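# Sort heavy parcels from cart into desk letter tray

## Task

The cart's top tier holds three parcels of identical appearance; one or two of them are heavy and the others far lighter, which shows up as higher motor effort readings when a heavy one is being held. Every heavy parcel must end up in the letter tray on the desk, fully within its walls. Every light parcel must end up on the cart's top tier, within its rim. At the end the gripper must have released everything and moved away, the robot must not have toppled or be left leaning, and nothing may count as placed if only the robot is holding it there.

## Robot and tools

Robot: a Hello Robot Stretch 3 with a single arm. It has a two-wheel base (0.33 m long, 0.34 m wide), a lift that moves the arm up and down a mast, and a telescoping arm that reaches out to the robot's RIGHT side. The base cannot drive sideways, so to shift the gripper forward or back you drive the base. Turning in place pivots about the point midway between the drive wheels, 0.05 m behind the front edge. With arm retracted and wrist folded, a turn sweeps a circle of radius 0.28 m; an unfolded level wrist reaches outside that circle.

Frames: the base frame has its origin on the floor between the drive wheels, x forward, y left, z up. hand_pose is reported in the base frame, located where the closed fingertips meet; with all wrist joints at zero its x axis is up, y points back along the arm to the mast, z toward the rear. The odometry frame is the base frame as it was at the scene's start; base_odometry counts wheel rotation only, so slipping is counted as motion. Heading is positive leftward, -3.142 to 3.142.

execute_actions: argument actions is a list holding exactly one action (or empty, which just returns state and pictures). An action may contain base, joints, or both, plus optional contact_limits; its motions start together. base takes exactly one of: translate_m, a straight-line offset in metres from the base's current position, forward positive, -1 to 1; or rotate_rad, an in-place turn offset in radians, left (counter-clockwise seen from above) positive, -3.2 to 3.2. Base offsets are measured from the position in the latest reported state. joints holds absolute targets, keyed by name: lift_m 0 to 1.1 (arm height); arm_m 0 to 0.52 (extension); wrist_yaw_rad -1.345 to 4.42 (0 along the arm, positive swings toward the front, 3.0 folds over the base); wrist_pitch_rad -1.57 to 0.451 (0 level, negative tips fingers down); wrist_roll_rad -2.911 to 2.911 (0 has fingers side by side, level); gripper_m -0.089 to 0.179 (larger is wider; actual tip gap is about 0.007 less when nearly shut and 0.025 less when wide, zero below 0.007); head_pan_rad -3.953 to 1.73 (0 forward, positive left, -1.57 looks along the arm); head_tilt_rad -1.53 to 0.419 (negative looks down). contact_limits currently accepts only arm_m, a motor_effort percentage 1 to 100 at which the arm's motion halts with contact_stop; lower is gentler but too low halts immediately; it also caps holding force until the next action. cameras picks images: head_camera, nav_camera, wrist_camera or all; omitted/null/all gives every camera, [] gives none. Unknown keys, names or out-of-range numbers reject the whole call and nothing moves. A joint or base left out of an action may still be driving toward an earlier target. If a result reports a stop, the remaining motion calls in that same reply are skipped. Any one action ends within 15 s.

wait: seconds, 0 to 10; commands nothing and returns state and images. zoom_image: camera plus region [x0, y0, x1, y1] in pixels of that camera's latest full image, top-left origin, at most 504 by 504. finished_scene: scene, the number of the current scene; it is final and reports success.

Result lines: base_status and joint_status describe how each commanded motion ended: done (for the base, wheels turned the commanded amount even if slipping), off_target (stopped short, may still push), contact_stop, time_out or torque_fault (old target dropped). After a contact_stop the arm or lift goes slack until commanded again; a slack lift may sag under load or keep pressing. on_its_own covers what the call did not command; its held at value is a target, not the actual position. motor_effort is percent of maximum, positive toward larger joint values, bracketed number is the peak during the last action; readings carry fixed bias plus noise. Heavier held parcels raise lift effort, which is how you tell heavy from light; compare readings across parcels. Positive wheel effort pushes forward. lidar_m gives 12 distances from the base origin in 30-degree sectors, first straight ahead, counter-clockwise (4th left, 7th behind, 10th right), at 0.17 m height, range 0.15 to 12 m, '-' for nothing; the robot's own parts can block sectors 5, 6, 9 and 10 when the lift is low. wrist_depth_mm and head_depth_mm are 7x7 median depth grids from top left (45-1000 mm and 280-4000 mm; head grid follows the sideways image). base_tilt gives forward and right lean in degrees, biased up to about 4. turned_by_wheels and turned_by_imu report turning since last result. Camera calibration lines give K, distortion and T_world_to_cam relative to the base frame, with small errors.

Gripper: close to a value below the parcel width to grasp; open at least 0.02 above the contact value to release. Neither the reading nor done proves a grasp, so check images and effort. Over-squeezing triggers a stall guard that weakens grip.

Speed: the base is fast only when stowed (lift_m under 0.30, arm_m under 0.03, wrist_yaw_rad over 2.54); otherwise slow.

Safety: fold or unfold the wrist only with lift_m in 0.32-0.95, wrist_pitch_rad -0.4 and roll near 0; once folded the lift may go to 0.25. With yaw below -0.4 keep pitch at -0.5 or lower. Pushing the arm into something rigid with the gripper above about 0.45 m can tip the robot, worse with high contact limits or a repeated push. Do not drive while gripping or pushing something fixed; if snagged, reverse the last move in small steps, free the gripper, and lower the lift to about 0.2 if still tilted. Wrist and head have no contact stop; sustained strain causes a 10 s wrist torque_fault. Avoid drops, slams, hard hits and parcels falling; occasional disturbances may nudge loose objects.

Each tool is called after "Emit:" as name(argument=value, ...), one argument or row to a line, values as JSON.

## Session

Emit:
execute_actions(
  actions=[],
)

Scene clock: 0.00 s.
base_odometry: x=+0.000 y=+0.000 heading=+0.000 (m, m, rad; odometry frame)
turned_by_wheels: +0.000 (rad since the last result)
turned_by_imu: +0.000 (rad since the last result)
base_tilt: forward=-1.0 right=-0.2 (deg)
lidar_m: 1.82 2.24 1.64 1.57 1.30 2.20 1.84 1.89 2.27 1.89 2.10 2.23
head_depth_mm: 1948 2203 2208 2211 1997 2225 2195 / 1954 2191 2204 2206 2226 2223 2196 / 1954 2196 2199 2205 1866 2218 2215 / 1958 2199 2201 2213 1871 2223 2063 / 1965 2188 2204 2205 2210 2202 2201 / 1968 2194 2202 2209 2210 2205 2214 / 1959 2200 2211 2198 2203 2237 2185
base_status: not commanded
joint_positions: lift_m=+0.598 arm_m=+0.002 wrist_yaw_rad=+2.943 wrist_pitch_rad=-0.399 wrist_roll_rad=+0.006 gripper_m=+0.037 head_pan_rad=-0.005 head_tilt_rad=-0.003
joint_status: not commanded
motor_effort: left_wheel=+0 right_wheel=+0 lift_m=+24 arm_m=+0 wrist_yaw_rad=+0 wrist_pitch_rad=+5 wrist_roll_rad=+0 gripper_m=+1 head_pan_rad=+0 head_tilt_rad=+2 (%)
hand_pose: x=+0.0236 y=+0.0755 z=+0.6151 quat_wxyz=(+0.209, +0.705, +0.070, +0.674) (m; base frame)
wrist_depth_mm: - - - - - - - / - - - - - - - / - - - - - - - / - - - - - - - / - - - - - - - / 889 905 - 884 944 909 934 / 746 777 772 786 797 792 808
pictures: head_camera (sideways: a quarter turn clockwise sets it upright), nav_camera (sideways: a quarter turn counterclockwise sets it upright), wrist_camera
Images, in order (width x height): head_camera 896x504, nav_camera 672x504, wrist_camera 644x364.

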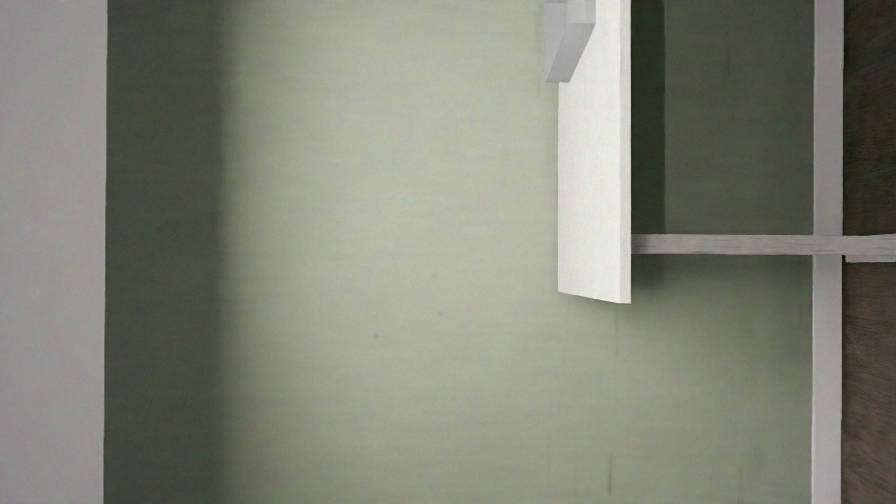

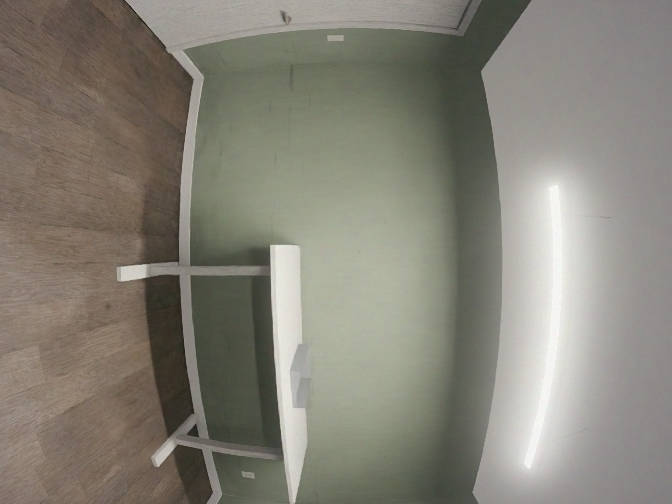

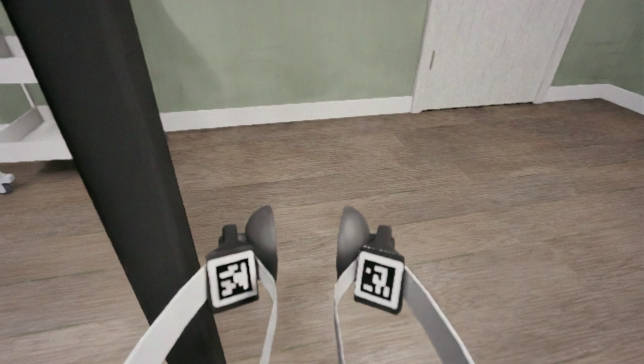

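Emit:
execute_actions(
  actions=[
    {"joints":{"head_pan_rad":-3.0,"head_tilt_rad":-0.5}},
  ],
  cameras=["head_camera","nav_camera"],
)

Emit:
execute_actions(
  actions=[
    {"joints":{"head_pan_rad":-0.6,"head_tilt_rad":-0.5}},
  ],
  cameras=["head_camera","nav_camera"],
)

Scene clock: 3.10 s.
base_odometry: x=+0.000 y=+0.000 heading=+0.000 (m, m, rad; odometry frame)
turned_by_wheels: +0.000 (rad since the last result)
turned_by_imu: +0.001 (rad since the last result)
base_tilt: forward=-1.0 right=-0.2 (deg)
lidar_m: 1.81 2.24 1.64 1.57 1.30 2.19 1.84 1.90 2.28 1.89 2.09 2.23
head_depth_mm: 2019 2104 1776 2001 1980 1578 1323 / 2041 2151 1801 1980 1986 1586 1319 / 2072 2163 1833 1999 1993 1587 1324 / 2081 2223 1847 2037 2001 1594 1323 / 2131 2253 1878 2065 1990 1587 1318 / 2150 2269 1900 2090 1983 1588 1326 / 2187 2281 1936 2139 2001 1581 1313
base_status: not commanded
joint_positions: lift_m=+0.598 arm_m=+0.002 wrist_yaw_rad=+2.943 wrist_pitch_rad=-0.399 wrist_roll_rad=+0.006 gripper_m=+0.037 head_pan_rad=-2.993 head_tilt_rad=-0.494
joint_status: all done
motor_effort: left_wheel=+0(0) right_wheel=+0(1) lift_m=+25(25) arm_m=+0(0) wrist_yaw_rad=+0(0) wrist_pitch_rad=+6(5) wrist_roll_rad=+0(0) gripper_m=+0(0) head_pan_rad=-2(28) head_tilt_rad=-2(25) (%)
hand_pose: x=+0.0236 y=+0.0755 z=+0.6151 quat_wxyz=(+0.209, +0.705, +0.070, +0.674) (m; base frame)
wrist_depth_mm: - - - - - - - / - - - - - - - / - - - - - - - / - - - - - - - / - - - - - - - / 891 879 - 894 965 924 916 / 778 766 765 806 792 782 799
pictures: head_camera (sideways: a quarter turn clockwise sets it upright), nav_camera (sideways: a quarter turn counterclockwise sets it upright)
camera_calibration (this result's frames):
head_camera: T_world_to_cam=[[0.460439, 0.0939627, -0.882704, 1.17136], [0.164616, -0.986173, -0.0191093, 0.026809], [-0.872295, -0.136509, -0.46954, 0.577065], [0, 0, 0, 1]] pos_world=[-0.0403841, -0.00485189, 1.30544]
nav_camera: T_world_to_cam=[[-0.503413, -0.0493647, 0.862635, -1.08529], [-0.165876, 0.985318, -0.0404157, 0.10082], [-0.847975, -0.163436, -0.50421, 0.61999], [0, 0, 0, 1]] pos_world=[-0.0038885, -0.051586, 1.25289]
Images, in order (width x height): head_camera 896x504, nav_camera 672x504.

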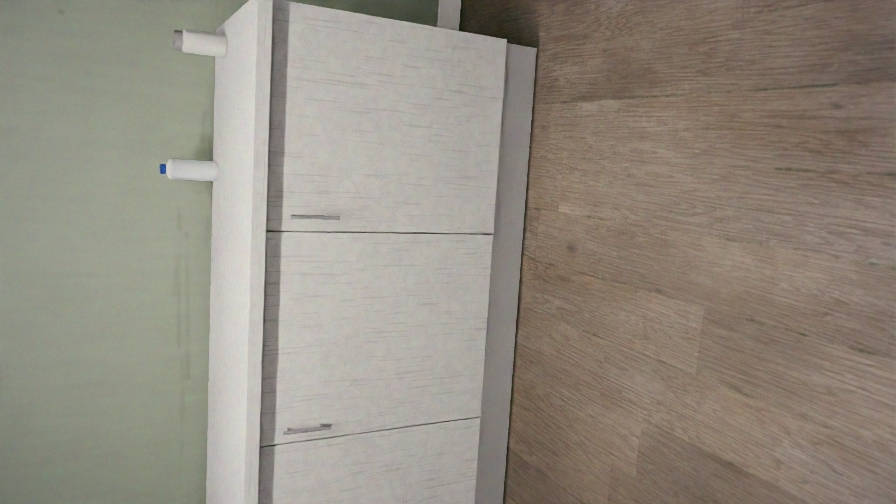

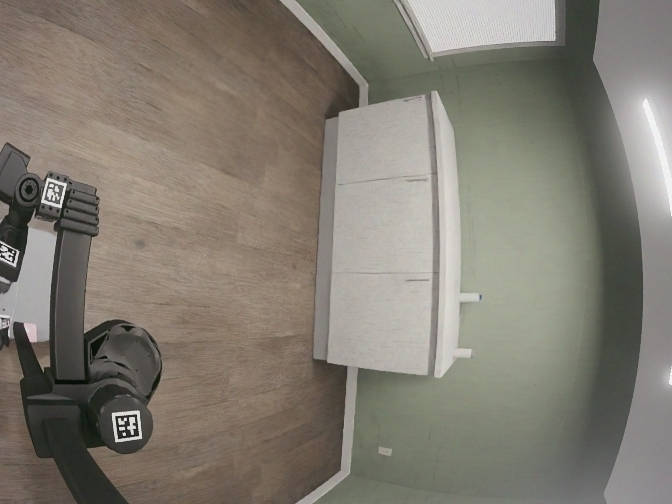

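Scene clock: 4.80 s.
base_odometry: x=+0.000 y=+0.000 heading=+0.000 (m, m, rad; odometry frame)
turned_by_wheels: +0.000 (rad since the last result)
turned_by_imu: +0.000 (rad since the last result)
base_tilt: forward=-1.0 right=-0.2 (deg)
lidar_m: 1.82 2.24 1.64 1.57 1.30 2.19 1.84 1.89 2.28 1.89 2.10 2.23
head_depth_mm: 2320 2441 2587 2627 1979 1577 1315 / 2518 2713 2920 2670 1972 1579 1311 / 2492 2655 2958 2648 1983 1580 1314 / 2335 2437 2685 2464 1991 1580 1322 / 2196 2269 2563 2639 1974 1582 1321 / 2083 2125 2398 2546 1985 1585 1320 / 1970 1954 2264 2408 1981 1582 1320
base_status: not commanded
joint_positions: lift_m=+0.598 arm_m=+0.002 wrist_yaw_rad=+2.943 wrist_pitch_rad=-0.399 wrist_roll_rad=+0.006 gripper_m=+0.037 head_pan_rad=-0.607 head_tilt_rad=-0.494
joint_status: all done
motor_effort: left_wheel=-1(1) right_wheel=+0(0) lift_m=+25(25) arm_m=+0(0) wrist_yaw_rad=+0(0) wrist_pitch_rad=+6(5) wrist_roll_rad=+0(0) gripper_m=-1(0) head_pan_rad=+3(29) head_tilt_rad=-3(1) (%)
hand_pose: x=+0.0236 y=+0.0755 z=+0.6151 quat_wxyz=(+0.209, +0.705, +0.070, +0.674) (m; base frame)
wrist_depth_mm: - - - - - - - / - - - - - - - / - - - - - - - / - - - - - - - / - - - - - - - / 882 886 - 907 933 915 943 / 782 773 782 781 791 790 783
pictures: head_camera (sideways: a quarter turn clockwise sets it upright), nav_camera (sideways: a quarter turn counterclockwise sets it upright)
camera_calibration (this result's frames):
head_camera: T_world_to_cam=[[-0.399451, 0.247532, -0.882705, 1.17661], [0.556819, 0.830414, -0.0191093, 0.0244166], [0.72828, -0.49914, -0.46954, 0.567301], [0, 0, 0, 1]] pos_world=[0.0432476, -0.0283614, 1.30544]
nav_camera: T_world_to_cam=[[0.400118, -0.309461, 0.862635, -1.0908], [-0.555316, -0.830657, -0.0404157, 0.103196], [0.72906, -0.462864, -0.50421, 0.61037], [0, 0, 0, 1]] pos_world=[0.0487586, 0.0306778, 1.25289]
Images, in order (width x height): head_camera 896x504, nav_camera 672x504.

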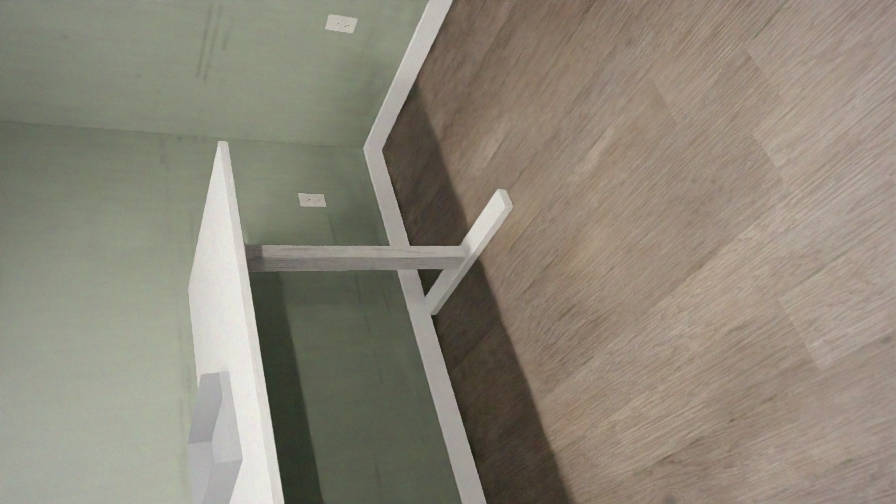

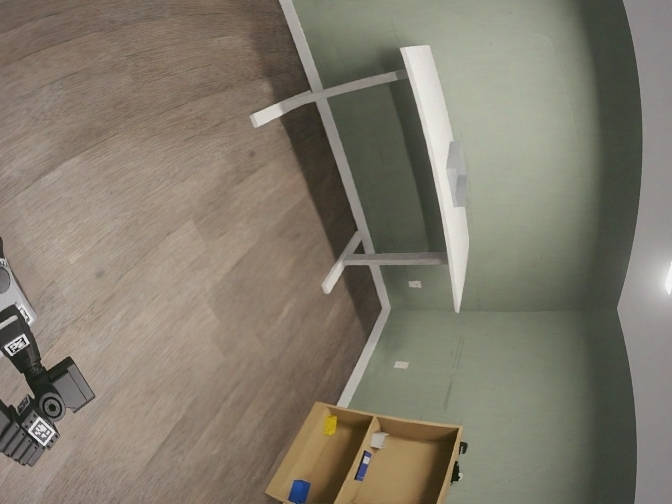

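Emit:
execute_actions(
  actions=[
    {"joints":{"head_pan_rad":1.7,"head_tilt_rad":-0.4}},
  ],
  cameras=["head_camera","nav_camera"],
)

Scene clock: 7.97 s.
base_odometry: x=+0.000 y=+0.000 heading=+0.000 (m, m, rad; odometry frame)
turned_by_wheels: +0.000 (rad since the last result)
turned_by_imu: +0.001 (rad since the last result)
base_tilt: forward=-1.0 right=-0.2 (deg)
lidar_m: 1.82 2.24 1.64 1.57 1.30 2.19 1.84 1.89 2.28 1.89 2.10 2.24
head_depth_mm: 1288 1379 1472 1586 1721 1728 1397 / 1303 1396 1501 1614 1750 1727 1398 / 1318 1413 1519 1628 1776 1719 1397 / 1335 1429 1535 1658 1798 1710 1411 / 1342 1447 1552 1664 1809 1725 1403 / 1366 1467 1578 1535 1498 1581 1404 / 1379 1480 1587 1563 - - -
base_status: not commanded
joint_positions: lift_m=+0.598 arm_m=+0.002 wrist_yaw_rad=+2.943 wrist_pitch_rad=-0.399 wrist_roll_rad=+0.006 gripper_m=+0.037 head_pan_rad=+1.693 head_tilt_rad=-0.409
joint_status: all done
motor_effort: left_wheel=-1(1) right_wheel=-1(0) lift_m=+24(25) arm_m=+0(0) wrist_yaw_rad=+0(0) wrist_pitch_rad=+5(5) wrist_roll_rad=+0(0) gripper_m=-1(0) head_pan_rad=+3(30) head_tilt_rad=+3(11) (%)
hand_pose: x=+0.0236 y=+0.0755 z=+0.6151 quat_wxyz=(+0.209, +0.705, +0.070, +0.674) (m; base frame)
wrist_depth_mm: - - - - - - - / - - - - - - - / - - - - - - - / - - - - - - - / - - - - - - - / 890 886 - 903 933 946 914 / 780 779 799 776 793 801 791
pictures: head_camera (sideways: a quarter turn clockwise sets it upright), nav_camera (sideways: a quarter turn counterclockwise sets it upright)
camera_calibration (this result's frames):
head_camera: T_world_to_cam=[[0.0722231, -0.386629, -0.919403, 1.22161], [-0.990444, -0.136392, -0.020448, 0.0356], [-0.117493, 0.912094, -0.392785, 0.472582], [0, 0, 0, 1]] pos_world=[0.00255647, 0.046126, 1.3095]
nav_camera: T_world_to_cam=[[-0.0266785, 0.429954, 0.902457, -1.14014], [0.989009, 0.142692, -0.0387449, 0.0916042], [-0.145432, 0.891504, -0.429035, 0.517886], [0, 0, 0, 1]] pos_world=[-0.0456975, 0.0154378, 1.25467]
Images, in order (width x height): head_camera 896x504, nav_camera 672x504.

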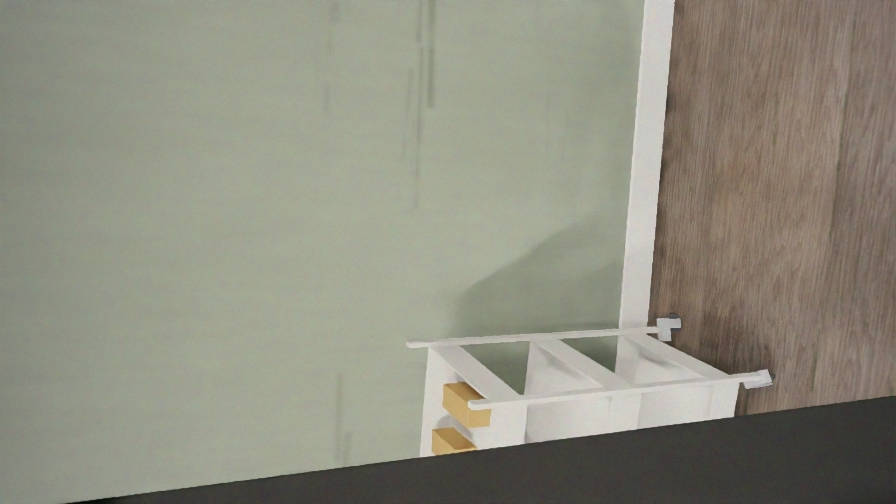

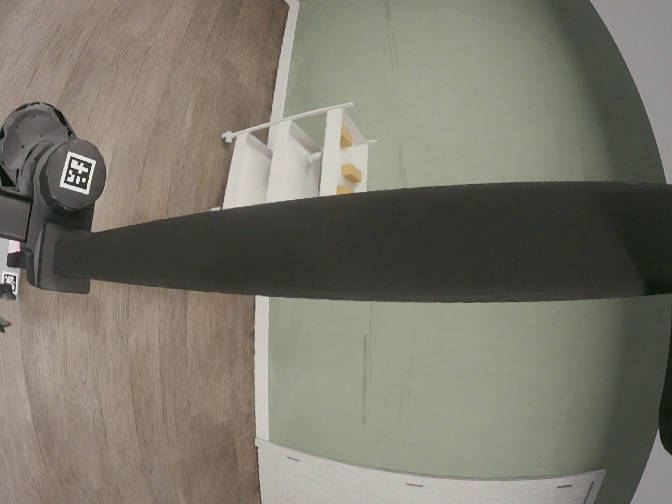

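Emit:
execute_actions(
  actions=[
    {"base":{"rotate_rad":1.571},"joints":{"lift_m":0.29}},
  ],
  cameras=[],
)

Emit:
execute_actions(
  actions=[
    {"base":{"translate_m":0.5}},
  ],
  cameras=[],
)

Emit:
execute_actions(
  actions=[
    {"base":{"rotate_rad":1.571},"joints":{"head_pan_rad":-1.1,"head_tilt_rad":-0.6}},
  ],
  cameras=["head_camera","nav_camera"],
)

Scene clock: 15.30 s.
base_odometry: x=+0.000 y=+0.000 heading=+1.571 (m, m, rad; odometry frame)
turned_by_wheels: +1.571 (rad since the last result)
turned_by_imu: +1.579 (rad since the last result)
base_tilt: forward=-1.0 right=-0.2 (deg)
lidar_m: 1.57 1.16 2.17 1.84 1.90 2.28 1.89 2.10 2.23 1.82 2.27 1.65
head_depth_mm: 2034 2159 2265 2436 2134 1715 1401 / 2045 2184 1828 1897 2042 1727 1408 / 2065 2185 1842 1920 2047 1725 1406 / 2093 2223 1848 1938 2058 1720 1402 / 2108 2273 1889 1964 2078 1728 1398 / 2142 2285 1895 1993 2109 1728 1399 / 2159 2313 1905 1972 - - -
base_status: done
joint_positions: lift_m=+0.290 arm_m=+0.002 wrist_yaw_rad=+2.943 wrist_pitch_rad=-0.400 wrist_roll_rad=+0.006 gripper_m=+0.037 head_pan_rad=+1.693 head_tilt_rad=-0.408
joint_status: all done
motor_effort: left_wheel=-3(8) right_wheel=+2(4) lift_m=+17(21) arm_m=+0(0) wrist_yaw_rad=+0(1) wrist_pitch_rad=+5(5) wrist_roll_rad=+0(0) gripper_m=+0(1) head_pan_rad=+3(3) head_tilt_rad=+3(2) (%)
hand_pose: x=+0.0235 y=+0.0755 z=+0.3072 quat_wxyz=(+0.209, +0.705, +0.070, +0.674) (m; base frame)
wrist_depth_mm: - - - - - - - / - - - - - - - / 949 - 978 972 - - - / 740 - 749 746 780 760 771 / 597 - 634 614 617 620 617 / 509 506 - 537 540 522 528 / 454 - - 448 447 458 453
pictures: none
No camera images: the call's "cameras" was empty. Leave "cameras" out to get every camera's image.

Scene clock: 18.53 s.
base_odometry: x=+0.000 y=+0.500 heading=+1.571 (m, m, rad; odometry frame)
turned_by_wheels: +0.000 (rad since the last result)
turned_by_imu: +0.003 (rad since the last result)
base_tilt: forward=-1.0 right=-0.2 (deg)
lidar_m: 1.08 0.73 0.86 1.87 1.92 2.54 2.38 2.55 1.89 1.87 1.55 1.13
head_depth_mm: 2037 2183 2316 2509 2230 1723 1401 / 2047 2208 2354 2544 2236 1717 1400 / 2079 2230 2382 2572 2236 1715 1400 / 2104 2232 1879 1978 2102 1725 1401 / 2128 2253 1902 1983 2104 1711 1405 / 2144 2321 1904 2002 2129 1712 1402 / 2168 2325 1921 2002 - - -
base_status: done
joint_positions: lift_m=+0.290 arm_m=+0.002 wrist_yaw_rad=+2.943 wrist_pitch_rad=-0.400 wrist_roll_rad=+0.006 gripper_m=+0.037 head_pan_rad=+1.693 head_tilt_rad=-0.408
joint_status: not commanded
motor_effort: left_wheel=-2(10) right_wheel=+1(8) lift_m=+17(17) arm_m=+0(0) wrist_yaw_rad=+0(0) wrist_pitch_rad=+6(6) wrist_roll_rad=+0(0) gripper_m=+1(0) head_pan_rad=+2(3) head_tilt_rad=+3(2) (%)
hand_pose: x=+0.0235 y=+0.0755 z=+0.3072 quat_wxyz=(+0.209, +0.705, +0.070, +0.674) (m; base frame)
wrist_depth_mm: - - - - - - 985 / - - - - - 941 872 / 926 - 985 990 - 985 697 / 734 - 735 764 749 756 785 / 589 - 640 605 634 628 625 / 505 503 - 541 537 532 528 / 456 - - 444 449 452 450
pictures: none
No camera images: the call's "cameras" was empty. Leave "cameras" out to get every camera's image.

Scene clock: 20.73 s.
base_odometry: x=+0.000 y=+0.500 heading=-3.141 (m, m, rad; odometry frame)
turned_by_wheels: +1.571 (rad since the last result)
turned_by_imu: +1.569 (rad since the last result)
base_tilt: forward=-1.1 right=-0.2 (deg)
lidar_m: 1.87 1.91 2.48 2.39 2.70 2.40 1.87 1.58 1.13 1.08 0.73 0.84
head_depth_mm: 883 960 1051 1163 1304 1418 1242 / 915 1005 1105 1230 1384 1465 1245 / 957 1048 1153 1295 1478 1463 1243 / 1000 1098 1224 1158 1305 1392 1239 / 1047 1159 1281 1064 1132 1283 1245 / 1097 1221 1324 1108 1237 1364 1245 / 1158 1296 1448 1107 1301 1394 1238
base_status: done
joint_positions: lift_m=+0.290 arm_m=+0.002 wrist_yaw_rad=+2.943 wrist_pitch_rad=-0.400 wrist_roll_rad=+0.006 gripper_m=+0.037 head_pan_rad=-1.093 head_tilt_rad=-0.593
joint_status: all done
motor_effort: left_wheel=-2(13) right_wheel=+1(11) lift_m=+17(17) arm_m=+0(1) wrist_yaw_rad=-1(0) wrist_pitch_rad=+6(6) wrist_roll_rad=+0(0) gripper_m=+0(1) head_pan_rad=-2(29) head_tilt_rad=-3(17) (%)
hand_pose: x=+0.0235 y=+0.0755 z=+0.3072 quat_wxyz=(+0.209, +0.705, +0.070, +0.674) (m; base frame)
wrist_depth_mm: - - - - - - - / - - - - - - - / 970 - 948 997 982 - - / 708 - 742 752 766 785 785 / 601 - 635 605 631 621 624 / 508 503 - 530 527 527 527 / 449 - - 446 444 450 455
pictures: head_camera (sideways: a quarter turn clockwise sets it upright), nav_camera (sideways: a quarter turn counterclockwise sets it upright)
camera_calibration (this result's frames):
head_camera: T_world_to_cam=[[-0.276891, 0.480862, -0.831928, 1.10965], [0.879173, 0.476185, -0.0173764, 0.0201919], [0.387796, -0.73622, -0.554612, 0.680067], [0, 0, 0, 1]] pos_world=[0.0257714, -0.0425222, 1.30067]
nav_camera: T_world_to_cam=[[0.247585, -0.534025, 0.808405, -1.01916], [-0.880671, -0.471864, -0.0419922, 0.107227], [0.403882, -0.701542, -0.587127, 0.720232], [0, 0, 0, 1]] pos_world=[0.0558717, 0.0116121, 1.25126]
Images, in order (width x height): head_camera 896x504, nav_camera 672x504.

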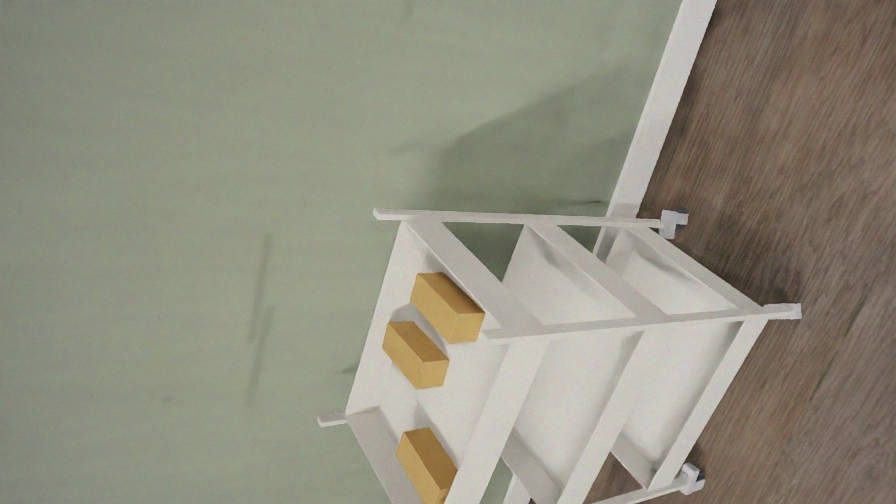

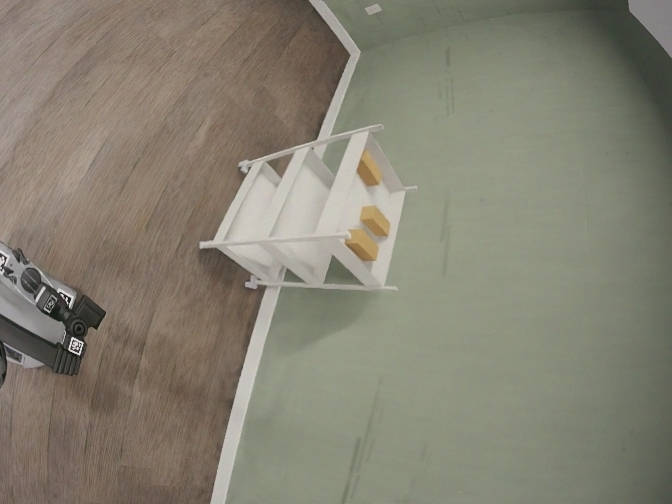

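Emit:
zoom_image(
  camera="head_camera",
  region=[300,200,600,504],
)

Region (300, 200, 600, 504) of head_camera's 896x504 image, scaled by 1.658, with more detail than that image has; it fills the left 497 columns of this view, and the rest is white.

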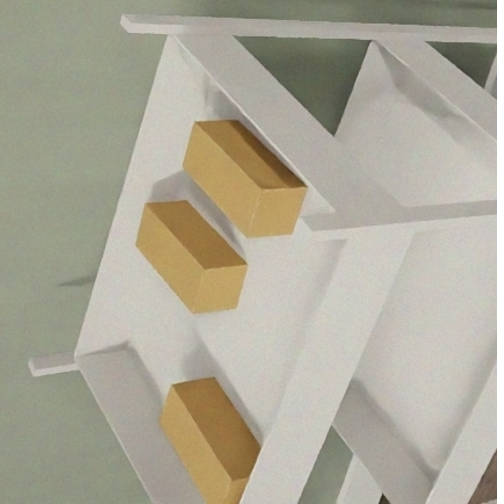

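Emit:
execute_actions(
  actions=[
    {"base":{"translate_m":0.49},"joints":{"lift_m":0.92,"head_pan_rad":-1.57,"head_tilt_rad":-0.8}},
  ],
  cameras=[],
)

Emit:
execute_actions(
  actions=[
    {"joints":{"wrist_yaw_rad":0,"gripper_m":0.15}},
  ],
  cameras=[],
)

Emit:
execute_actions(
  actions=[
    {"joints":{"wrist_pitch_rad":-1.0,"arm_m":0.3,"lift_m":1.05}},
  ],
)

Scene clock: 31.57 s.
base_odometry: x=-0.490 y=+0.500 heading=-3.141 (m, m, rad; odometry frame)
turned_by_wheels: +0.000 (rad since the last result)
turned_by_imu: +0.004 (rad since the last result)
base_tilt: forward=-1.0 right=-0.2 (deg)
lidar_m: 1.39 1.41 1.84 2.69 2.48 2.90 2.35 1.57 1.11 0.58 0.61 1.43
head_depth_mm: 916 1044 1208 1401 - - 1149 / 914 1041 1208 1436 - - 1142 / 912 1040 1153 1359 1574 - - / 914 1036 1017 891 - - 1178 / 911 1038 1025 893 1119 - 1150 / 909 1033 1033 919 1095 1254 1149 / 910 1028 1033 860 1093 1255 1151
base_status: done
joint_positions: lift_m=+0.920 arm_m=+0.002 wrist_yaw_rad=+2.943 wrist_pitch_rad=-0.400 wrist_roll_rad=+0.006 gripper_m=+0.037 head_pan_rad=-1.563 head_tilt_rad=-0.790
joint_status: all done
motor_effort: left_wheel=-2(9) right_wheel=+2(9) lift_m=+32(34) arm_m=+0(0) wrist_yaw_rad=+0(0) wrist_pitch_rad=+6(6) wrist_roll_rad=+0(0) gripper_m=+2(1) head_pan_rad=-2(22) head_tilt_rad=-3(17) (%)
hand_pose: x=+0.0235 y=+0.0754 z=+0.9364 quat_wxyz=(+0.209, +0.705, +0.071, +0.674) (m; base frame)
wrist_depth_mm: - - - - - - - / - - - - - - - / - - - - - - - / - - - - - - - / - - - - - - - / - - - - - - - / - - - - - - -
pictures: none
No camera images: the call's "cameras" was empty. Leave "cameras" out to get every camera's image.

Scene clock: 34.07 s.
base_odometry: x=-0.490 y=+0.500 heading=-3.141 (m, m, rad; odometry frame)
turned_by_wheels: +0.000 (rad since the last result)
turned_by_imu: +0.001 (rad since the last result)
base_tilt: forward=-1.1 right=-0.2 (deg)
lidar_m: 1.38 1.41 1.84 2.70 2.48 2.91 2.35 1.57 1.11 0.58 0.61 1.43
head_depth_mm: 918 1042 1210 1400 - - - / 915 1042 1205 1393 - - 1106 / 915 1038 1152 1327 - - 1104 / 911 1035 1020 893 1089 1256 1149 / 909 1035 1023 918 1092 1251 1145 / 907 1033 1031 918 1092 1257 1149 / 910 1033 1036 859 1091 1255 1148
base_status: not commanded
joint_positions: lift_m=+0.920 arm_m=+0.002 wrist_yaw_rad=+0.003 wrist_pitch_rad=-0.400 wrist_roll_rad=+0.006 gripper_m=+0.150 head_pan_rad=-1.563 head_tilt_rad=-0.790
joint_status: all done
motor_effort: left_wheel=-2(3) right_wheel=+1(1) lift_m=+32(32) arm_m=-1(0) wrist_yaw_rad=-2(1) wrist_pitch_rad=+6(6) wrist_roll_rad=+0(0) gripper_m=+2(100) head_pan_rad=-2(2) head_tilt_rad=-3(4) (%)
hand_pose: x=-0.0209 y=-0.3734 z=+0.9364 quat_wxyz=(+0.691, +0.141, -0.695, -0.140) (m; base frame)
wrist_depth_mm: 725 724 757 754 774 773 784 / 786 797 811 821 835 867 876 / 837 771 789 894 948 962 965 / 914 651 655 715 - - - / 492 513 484 610 - - - / - 778 765 828 - - - / - 678 722 750 - - -
pictures: none
No camera images: the call's "cameras" was empty. Leave "cameras" out to get every camera's image.

Scene clock: 37.47 s.
base_odometry: x=-0.490 y=+0.500 heading=-3.141 (m, m, rad; odometry frame)
turned_by_wheels: +0.000 (rad since the last result)
turned_by_imu: +0.001 (rad since the last result)
base_tilt: forward=-1.0 right=-0.2 (deg)
lidar_m: 1.39 1.42 1.84 2.69 2.48 2.91 2.36 1.57 1.11 0.58 0.61 1.43
head_depth_mm: 952 1043 1207 1442 1505 1299 1143 / - 1040 1231 1439 1499 1299 1143 / - - 1153 1364 1468 1293 1146 / 913 1027 1015 887 1092 1241 1148 / 910 1034 1022 890 1089 1252 1150 / 908 1031 1033 919 1089 1253 1149 / 908 1030 1024 860 1088 1254 1146
base_status: not commanded
joint_positions: lift_m=+1.050 arm_m=+0.300 wrist_yaw_rad=+0.001 wrist_pitch_rad=-1.005 wrist_roll_rad=+0.006 gripper_m=+0.150 head_pan_rad=-1.563 head_tilt_rad=-0.790
joint_status: all done
motor_effort: left_wheel=-3(3) right_wheel=+2(1) lift_m=+31(32) arm_m=+4(5) wrist_yaw_rad=+0(2) wrist_pitch_rad=+2(5) wrist_roll_rad=+0(0) gripper_m=+2(1) head_pan_rad=-2(2) head_tilt_rad=-4(5) (%)
hand_pose: x=-0.0215 y=-0.5615 z=+0.9591 quat_wxyz=(+0.618, +0.340, -0.621, -0.342) (m; base frame)
wrist_depth_mm: 545 538 624 641 696 716 726 / 535 548 545 573 888 870 904 / 481 508 509 542 - - - / 436 480 497 502 - - - / 460 466 470 477 - - - / - - - - - - - / - - - - - - -
pictures: head_camera (sideways: a quarter turn clockwise sets it upright), nav_camera (sideways: a quarter turn counterclockwise sets it upright), wrist_camera
camera_calibration (this result's frames):
head_camera: T_world_to_cam=[[-0.029997, 0.70647, -0.707107, 0.945439], [0.999489, 0.028989, -0.0134376, 0.014326], [0.0110051, -0.707149, -0.706979, 0.880567], [0, 0, 0, 1]] pos_world=[0.00435089, -0.0456469, 1.29126]
nav_camera: T_world_to_cam=[[-0.0202635, -0.735308, 0.67743, -0.84682], [-0.998953, -0.012908, -0.0438918, 0.110411], [0.0410183, -0.67761, -0.734277, 0.913848], [0, 0, 0, 1]] pos_world=[0.0556512, -0.0020161, 1.24952]
wrist_camera: T_world_to_cam=[[-0.999756, 0.00381497, 0.0217415, -0.0439793], [-0.00458204, 0.927631, -0.373471, 0.908009], [-0.0215928, -0.37348, -0.927387, 0.851858], [0, 0, 0, 1]] pos_world=[-0.021414, -0.523977, 1.13007]
Images, in order (width x height): head_camera 896x504, nav_camera 672x504, wrist_camera 644x364.

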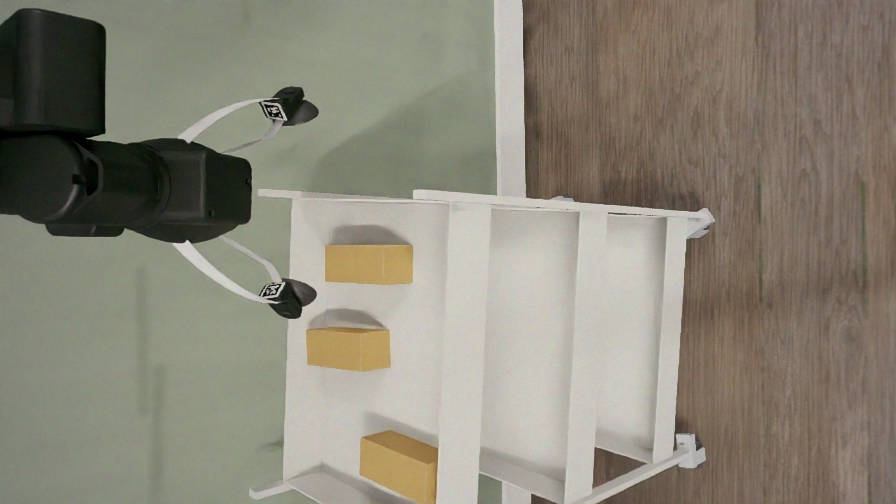

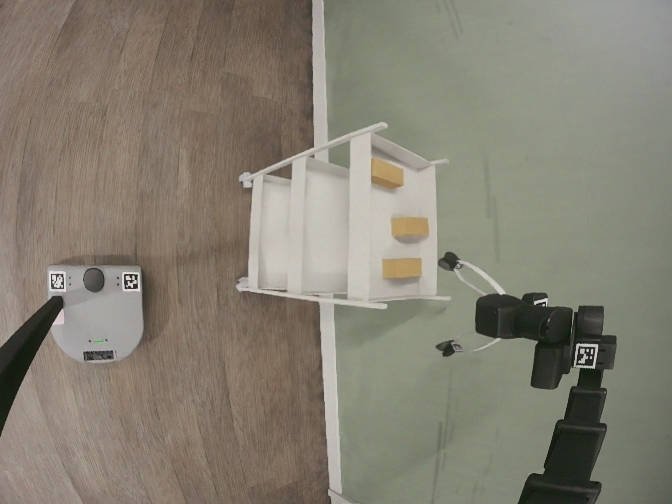

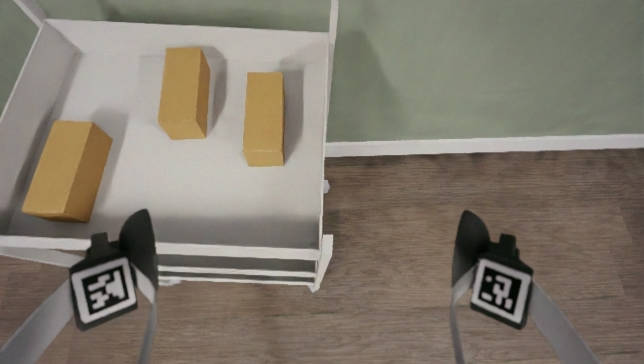

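Emit:
execute_actions(
  actions=[
    {"base":{"translate_m":0.07},"joints":{"wrist_pitch_rad":-1.45,"arm_m":0.5,"gripper_m":0.09,"lift_m":1.0}},
  ],
)

Scene clock: 41.77 s.
base_odometry: x=-0.560 y=+0.500 heading=-3.142 (m, m, rad; odometry frame)
turned_by_wheels: +0.000 (rad since the last result)
turned_by_imu: +0.001 (rad since the last result)
base_tilt: forward=-1.0 right=-0.2 (deg)
lidar_m: 1.32 1.34 1.75 2.70 2.51 2.98 2.41 1.57 1.11 0.59 0.62 1.43
head_depth_mm: 937 1038 1204 1434 1495 1304 1144 / 946 1036 1201 1397 1498 1295 1149 / - 1076 1010 888 1062 1252 1148 / 909 1054 1032 892 1090 1249 1148 / 908 1032 1025 917 1091 1252 1150 / 908 1031 1033 871 1089 1250 1145 / 904 1028 1139 861 1442 1310 1151
base_status: done
joint_positions: lift_m=+1.000 arm_m=+0.500 wrist_yaw_rad=+0.001 wrist_pitch_rad=-1.447 wrist_roll_rad=+0.006 gripper_m=+0.090 head_pan_rad=-1.563 head_tilt_rad=-0.790
joint_status: all done
motor_effort: left_wheel=-3(3) right_wheel=+1(6) lift_m=+17(27) arm_m=+4(5) wrist_yaw_rad=+0(0) wrist_pitch_rad=-1(1) wrist_roll_rad=+0(0) gripper_m=+1(97) head_pan_rad=-2(2) head_tilt_rad=-3(4) (%)
hand_pose: x=-0.0216 y=-0.6522 z=+0.8818 quat_wxyz=(+0.529, +0.467, -0.531, -0.470) (m; base frame)
wrist_depth_mm: 365 365 369 326 861 979 - / 348 372 371 323 - - - / 321 373 377 375 - - - / 324 382 378 385 - - - / 375 381 388 391 - - - / - - - - - - - / - - - - - - -
pictures: head_camera (sideways: a quarter turn clockwise sets it upright), nav_camera (sideways: a quarter turn counterclockwise sets it upright), wrist_camera
camera_calibration (this result's frames):
head_camera: T_world_to_cam=[[-0.0299794, 0.706481, -0.707096, 0.945425], [0.99949, 0.0289642, -0.0134373, 0.0143256], [0.0109873, -0.707139, -0.706989, 0.880581], [0, 0, 0, 1]] pos_world=[0.00434974, -0.0456466, 1.29126]
nav_camera: T_world_to_cam=[[-0.0202818, -0.735318, 0.677419, -0.846805], [-0.998953, -0.0128823, -0.0438919, 0.110411], [0.0410012, -0.6776, -0.734287, 0.913862], [0, 0, 0, 1]] pos_world=[0.0556512, -0.00201653, 1.24952]
wrist_camera: T_world_to_cam=[[-0.999749, -0.00533479, 0.0217601, -0.0480621], [-0.0040455, 0.998257, 0.0588697, 0.628178], [-0.0220362, 0.0587668, -0.998028, 1.09047], [0, 0, 0, 1]] pos_world=[-0.021479, -0.691423, 1.05238]
Images, in order (width x height): head_camera 896x504, nav_camera 672x504, wrist_camera 644x364.

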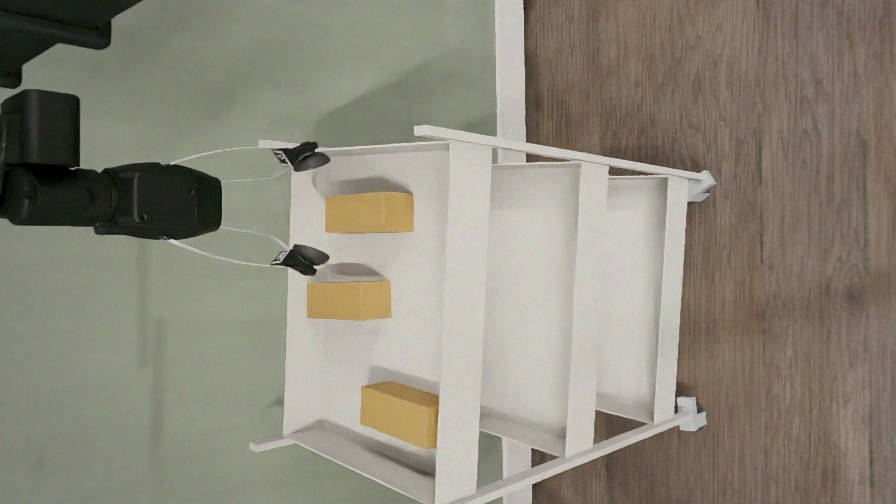

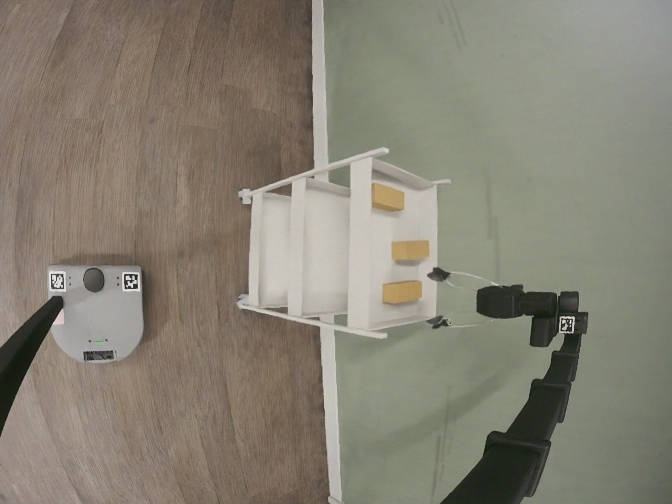

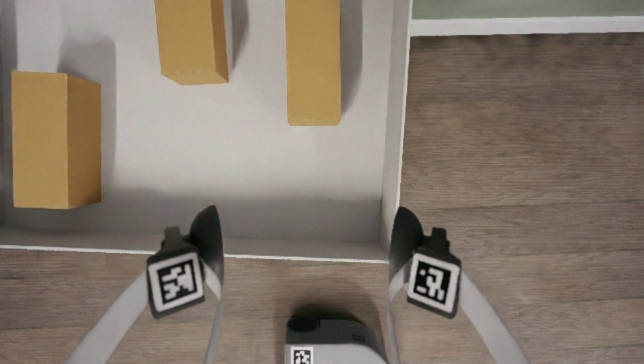

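Emit:
execute_actions(
  actions=[
    {"joints":{"wrist_pitch_rad":-0.7,"arm_m":0.51,"lift_m":0.85}},
  ],
  cameras=[],
)

Emit:
execute_actions(
  actions=[
    {"joints":{"lift_m":0.745}},
  ],
  cameras=["head_camera","wrist_camera"],
)

Scene clock: 46.10 s.
base_odometry: x=-0.560 y=+0.500 heading=-3.142 (m, m, rad; odometry frame)
turned_by_wheels: +0.000 (rad since the last result)
turned_by_imu: +0.001 (rad since the last result)
base_tilt: forward=-1.0 right=-0.2 (deg)
lidar_m: 1.32 1.34 1.75 2.70 2.50 2.97 2.41 1.57 1.11 0.59 0.62 1.43
head_depth_mm: 912 1020 - - 1447 1298 1141 / 913 - 1200 1394 1501 1303 1143 / 903 - 1000 886 1064 1250 1145 / 911 1039 1017 890 1089 1254 1148 / 906 1032 1026 918 1087 1254 1147 / 904 1032 1035 871 1093 1251 1147 / 904 1022 1134 864 1440 1306 1145
base_status: not commanded
joint_positions: lift_m=+0.850 arm_m=+0.510 wrist_yaw_rad=+0.001 wrist_pitch_rad=-0.715 wrist_roll_rad=+0.006 gripper_m=+0.090 head_pan_rad=-1.563 head_tilt_rad=-0.790
joint_status: all done
motor_effort: left_wheel=-4(4) right_wheel=+1(1) lift_m=+17(18) arm_m=+4(4) wrist_yaw_rad=-1(0) wrist_pitch_rad=+5(5) wrist_roll_rad=+0(0) gripper_m=+0(0) head_pan_rad=-2(3) head_tilt_rad=-3(4) (%)
hand_pose: x=-0.0215 y=-0.8323 z=+0.8029 quat_wxyz=(+0.661, +0.247, -0.664, -0.248) (m; base frame)
wrist_depth_mm: 301 309 314 318 324 328 333 / 349 353 353 362 372 377 385 / 398 408 420 427 427 442 454 / 303 309 305 304 299 544 552 / 315 268 320 318 324 696 721 / 284 238 290 243 291 883 994 / 261 215 261 218 260 906 924
pictures: none
No camera images: the call's "cameras" was empty. Leave "cameras" out to get every camera's image.

Scene clock: 47.90 s.
base_odometry: x=-0.560 y=+0.500 heading=-3.142 (m, m, rad; odometry frame)
turned_by_wheels: +0.000 (rad since the last result)
turned_by_imu: +0.000 (rad since the last result)
base_tilt: forward=-1.0 right=-0.2 (deg)
lidar_m: 1.32 1.34 1.75 2.70 2.50 2.97 2.42 1.57 1.11 0.58 0.62 1.43
head_depth_mm: 914 1042 1203 1416 - - - / 911 1018 - 1353 1496 1300 1141 / 910 1017 - 888 1066 1247 1149 / 908 1033 1029 891 1091 1250 1144 / 906 1032 1024 919 1089 1250 1146 / 907 1028 1028 874 1090 1252 1148 / 903 1028 1139 863 1440 1296 1148
base_status: not commanded
joint_positions: lift_m=+0.745 arm_m=+0.510 wrist_yaw_rad=+0.001 wrist_pitch_rad=-0.714 wrist_roll_rad=+0.006 gripper_m=+0.090 head_pan_rad=-1.563 head_tilt_rad=-0.790
joint_status: all done
motor_effort: left_wheel=-3(3) right_wheel=+1(1) lift_m=+17(17) arm_m=+4(4) wrist_yaw_rad=+0(0) wrist_pitch_rad=+5(5) wrist_roll_rad=+0(0) gripper_m=+1(1) head_pan_rad=-2(2) head_tilt_rad=-4(4) (%)
hand_pose: x=-0.0215 y=-0.8324 z=+0.6980 quat_wxyz=(+0.661, +0.247, -0.664, -0.248) (m; base frame)
wrist_depth_mm: 303 306 313 316 320 311 328 / 207 207 206 209 208 362 382 / 179 210 231 229 227 418 456 / 158 190 226 163 230 179 561 / 142 180 195 145 211 161 723 / 131 158 177 132 179 140 870 / 129 165 161 120 168 138 800
pictures: head_camera (sideways: a quarter turn clockwise sets it upright), wrist_camera
camera_calibration (this result's frames):
head_camera: T_world_to_cam=[[-0.0299796, 0.706481, -0.707096, 0.945425], [0.99949, 0.0289645, -0.0134372, 0.0143256], [0.0109876, -0.707139, -0.70699, 0.880582], [0, 0, 0, 1]] pos_world=[0.00434976, -0.0456466, 1.29126]
wrist_camera: T_world_to_cam=[[-0.999761, 0.00987907, 0.019497, -0.0306083], [-0.00445079, 0.781318, -0.624117, 1.11499], [-0.0213991, -0.624055, -0.781087, 0.19785], [0, 0, 0, 1]] pos_world=[-0.0214046, -0.74739, 0.85102]
Images, in order (width x height): head_camera 896x504, wrist_camera 644x364.

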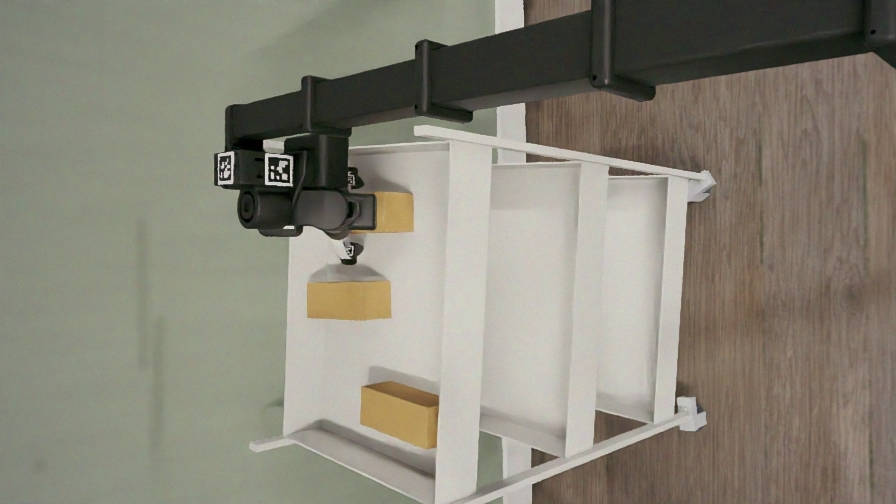

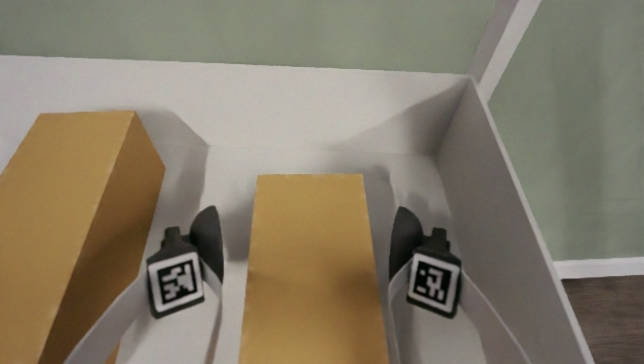

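Emit:
execute_actions(
  actions=[
    {"joints":{"arm_m":0.47}},
  ],
  cameras=[],
)

Emit:
execute_actions(
  actions=[
    {"joints":{"gripper_m":0.02}},
  ],
  cameras=[],
)

Emit:
execute_actions(
  actions=[
    {"joints":{"lift_m":0.80}},
  ],
  cameras=["head_camera","wrist_camera"],
)

Scene clock: 50.57 s.
base_odometry: x=-0.560 y=+0.500 heading=-3.142 (m, m, rad; odometry frame)
turned_by_wheels: +0.000 (rad since the last result)
turned_by_imu: +0.001 (rad since the last result)
base_tilt: forward=-1.0 right=-0.2 (deg)
lidar_m: 1.32 1.34 1.75 2.70 2.49 2.98 2.42 1.57 1.11 0.59 0.62 1.43
head_depth_mm: 912 1040 1209 1401 - - - / 910 1039 - 1361 1482 1288 1145 / 912 1032 - 892 1065 1251 1148 / 911 1033 1032 890 1086 1251 1147 / 908 1033 1026 915 1093 1257 1146 / 904 1030 1034 872 1092 1254 1148 / 904 1027 1141 865 1442 1300 1147
base_status: not commanded
joint_positions: lift_m=+0.745 arm_m=+0.470 wrist_yaw_rad=+0.001 wrist_pitch_rad=-0.714 wrist_roll_rad=+0.006 gripper_m=+0.090 head_pan_rad=-1.563 head_tilt_rad=-0.790
joint_status: all done
motor_effort: left_wheel=-3(4) right_wheel=+1(1) lift_m=+17(17) arm_m=-4(6) wrist_yaw_rad=-1(0) wrist_pitch_rad=+5(5) wrist_roll_rad=-1(0) gripper_m=+0(0) head_pan_rad=-2(2) head_tilt_rad=-3(3) (%)
hand_pose: x=-0.0215 y=-0.7932 z=+0.6980 quat_wxyz=(+0.661, +0.247, -0.664, -0.248) (m; base frame)
wrist_depth_mm: 228 227 334 341 350 361 376 / 240 234 243 244 237 415 433 / 180 189 258 186 256 475 514 / 158 184 226 163 231 190 628 / 142 173 194 146 207 160 829 / 155 166 176 132 180 138 902 / 165 165 163 120 167 136 793
pictures: none
No camera images: the call's "cameras" was empty. Leave "cameras" out to get every camera's image.

Scene clock: 51.77 s.
base_odometry: x=-0.560 y=+0.500 heading=-3.142 (m, m, rad; odometry frame)
turned_by_wheels: +0.000 (rad since the last result)
turned_by_imu: +0.000 (rad since the last result)
base_tilt: forward=-1.0 right=-0.2 (deg)
lidar_m: 1.32 1.34 1.75 2.70 2.50 2.98 2.42 1.57 1.11 0.59 0.62 1.43
head_depth_mm: 914 1040 1204 1399 - - - / 911 1039 - 1357 1478 1287 1145 / 911 1034 - 893 1065 1252 1146 / 908 1034 1032 892 1085 1251 1146 / 909 1033 1028 916 1093 1255 1148 / 906 1031 1031 872 1092 1254 1146 / 906 1028 1142 859 1442 1303 1151
base_status: not commanded
joint_positions: lift_m=+0.745 arm_m=+0.470 wrist_yaw_rad=+0.001 wrist_pitch_rad=-0.713 wrist_roll_rad=+0.006 gripper_m=+0.021 head_pan_rad=-1.563 head_tilt_rad=-0.790
joint_status: all done
motor_effort: left_wheel=-4(4) right_wheel=+2(2) lift_m=+17(17) arm_m=-4(4) wrist_yaw_rad=+0(1) wrist_pitch_rad=+5(5) wrist_roll_rad=+0(0) gripper_m=-18(100) head_pan_rad=-2(2) head_tilt_rad=-4(4) (%)
hand_pose: x=-0.0215 y=-0.7934 z=+0.6982 quat_wxyz=(+0.661, +0.246, -0.664, -0.248) (m; base frame)
wrist_depth_mm: 227 328 334 341 352 357 376 / 241 232 245 242 238 413 433 / 180 191 256 187 254 475 518 / 158 184 222 163 230 189 633 / 142 181 152 145 208 161 813 / 155 174 131 131 - 146 899 / 165 166 162 120 167 136 802
pictures: none
No camera images: the call's "cameras" was empty. Leave "cameras" out to get every camera's image.

Scene clock: 53.10 s.
base_odometry: x=-0.560 y=+0.500 heading=-3.142 (m, m, rad; odometry frame)
turned_by_wheels: +0.000 (rad since the last result)
turned_by_imu: +0.000 (rad since the last result)
base_tilt: forward=-1.0 right=-0.1 (deg)
lidar_m: 1.32 1.34 1.75 2.70 2.50 2.98 2.42 1.57 1.11 0.58 0.62 1.43
head_depth_mm: 913 1041 1179 - - 1273 1146 / 913 1001 1261 1434 1500 1294 1145 / 911 1000 955 890 1064 1254 1146 / 909 1032 1024 890 1088 1255 1148 / 908 1030 1026 915 1090 1251 1147 / 906 1025 1033 875 1091 1254 1149 / 904 1028 1140 864 1437 1300 1149
base_status: not commanded
joint_positions: lift_m=+0.800 arm_m=+0.470 wrist_yaw_rad=+0.001 wrist_pitch_rad=-0.719 wrist_roll_rad=+0.006 gripper_m=+0.021 head_pan_rad=-1.563 head_tilt_rad=-0.790
joint_status: all done
motor_effort: left_wheel=-4(4) right_wheel=+2(2) lift_m=+33(34) arm_m=-3(4) wrist_yaw_rad=+0(1) wrist_pitch_rad=+7(7) wrist_roll_rad=+0(0) gripper_m=-16(18) head_pan_rad=-2(2) head_tilt_rad=-4(3) (%)
hand_pose: x=-0.0215 y=-0.7923 z=+0.7514 quat_wxyz=(+0.660, +0.248, -0.663, -0.250) (m; base frame)
wrist_depth_mm: 341 346 356 361 365 365 379 / 371 382 392 400 409 431 440 / 295 273 287 180 275 503 515 / 288 225 281 160 292 622 636 / 250 206 150 144 253 773 817 / 185 186 131 132 226 919 958 / 212 211 212 121 216 865 865
pictures: head_camera (sideways: a quarter turn clockwise sets it upright), wrist_camera
camera_calibration (this result's frames):
head_camera: T_world_to_cam=[[-0.0299793, 0.706481, -0.707096, 0.945425], [0.99949, 0.0289641, -0.0134373, 0.0143256], [0.0109872, -0.707139, -0.706989, 0.880581], [0, 0, 0, 1]] pos_world=[0.00434974, -0.0456466, 1.29126]
wrist_camera: T_world_to_cam=[[-0.99976, 0.00992868, 0.019548, -0.0320708], [-0.00433935, 0.784344, -0.62031, 1.11654], [-0.0214912, -0.620246, -0.784113, 0.269874], [0, 0, 0, 1]] pos_world=[-0.0214181, -0.708048, 0.904842]
Images, in order (width x height): head_camera 896x504, wrist_camera 644x364.

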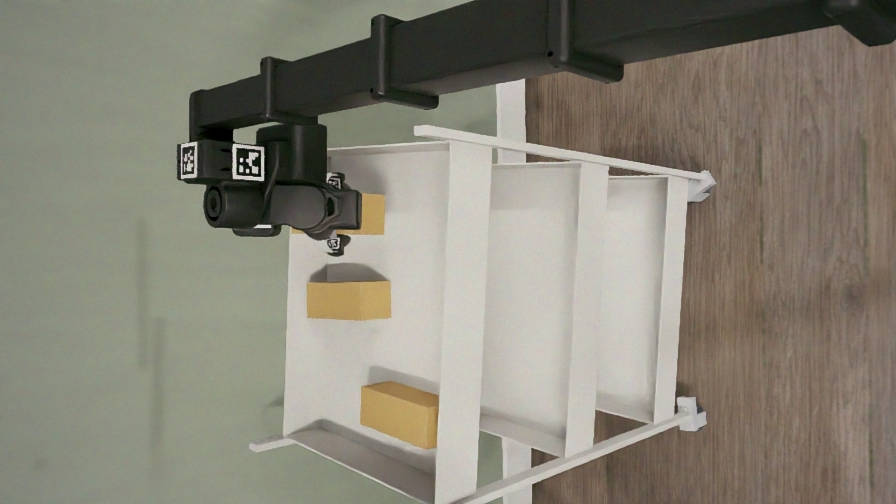

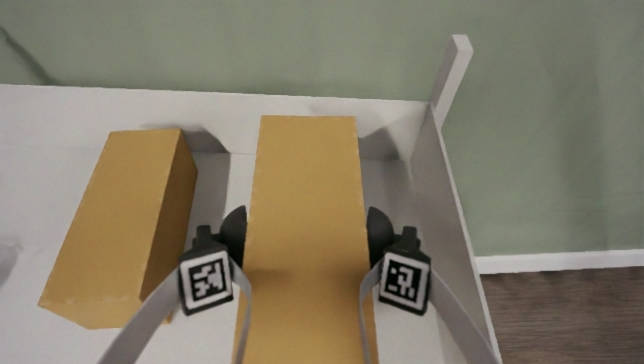

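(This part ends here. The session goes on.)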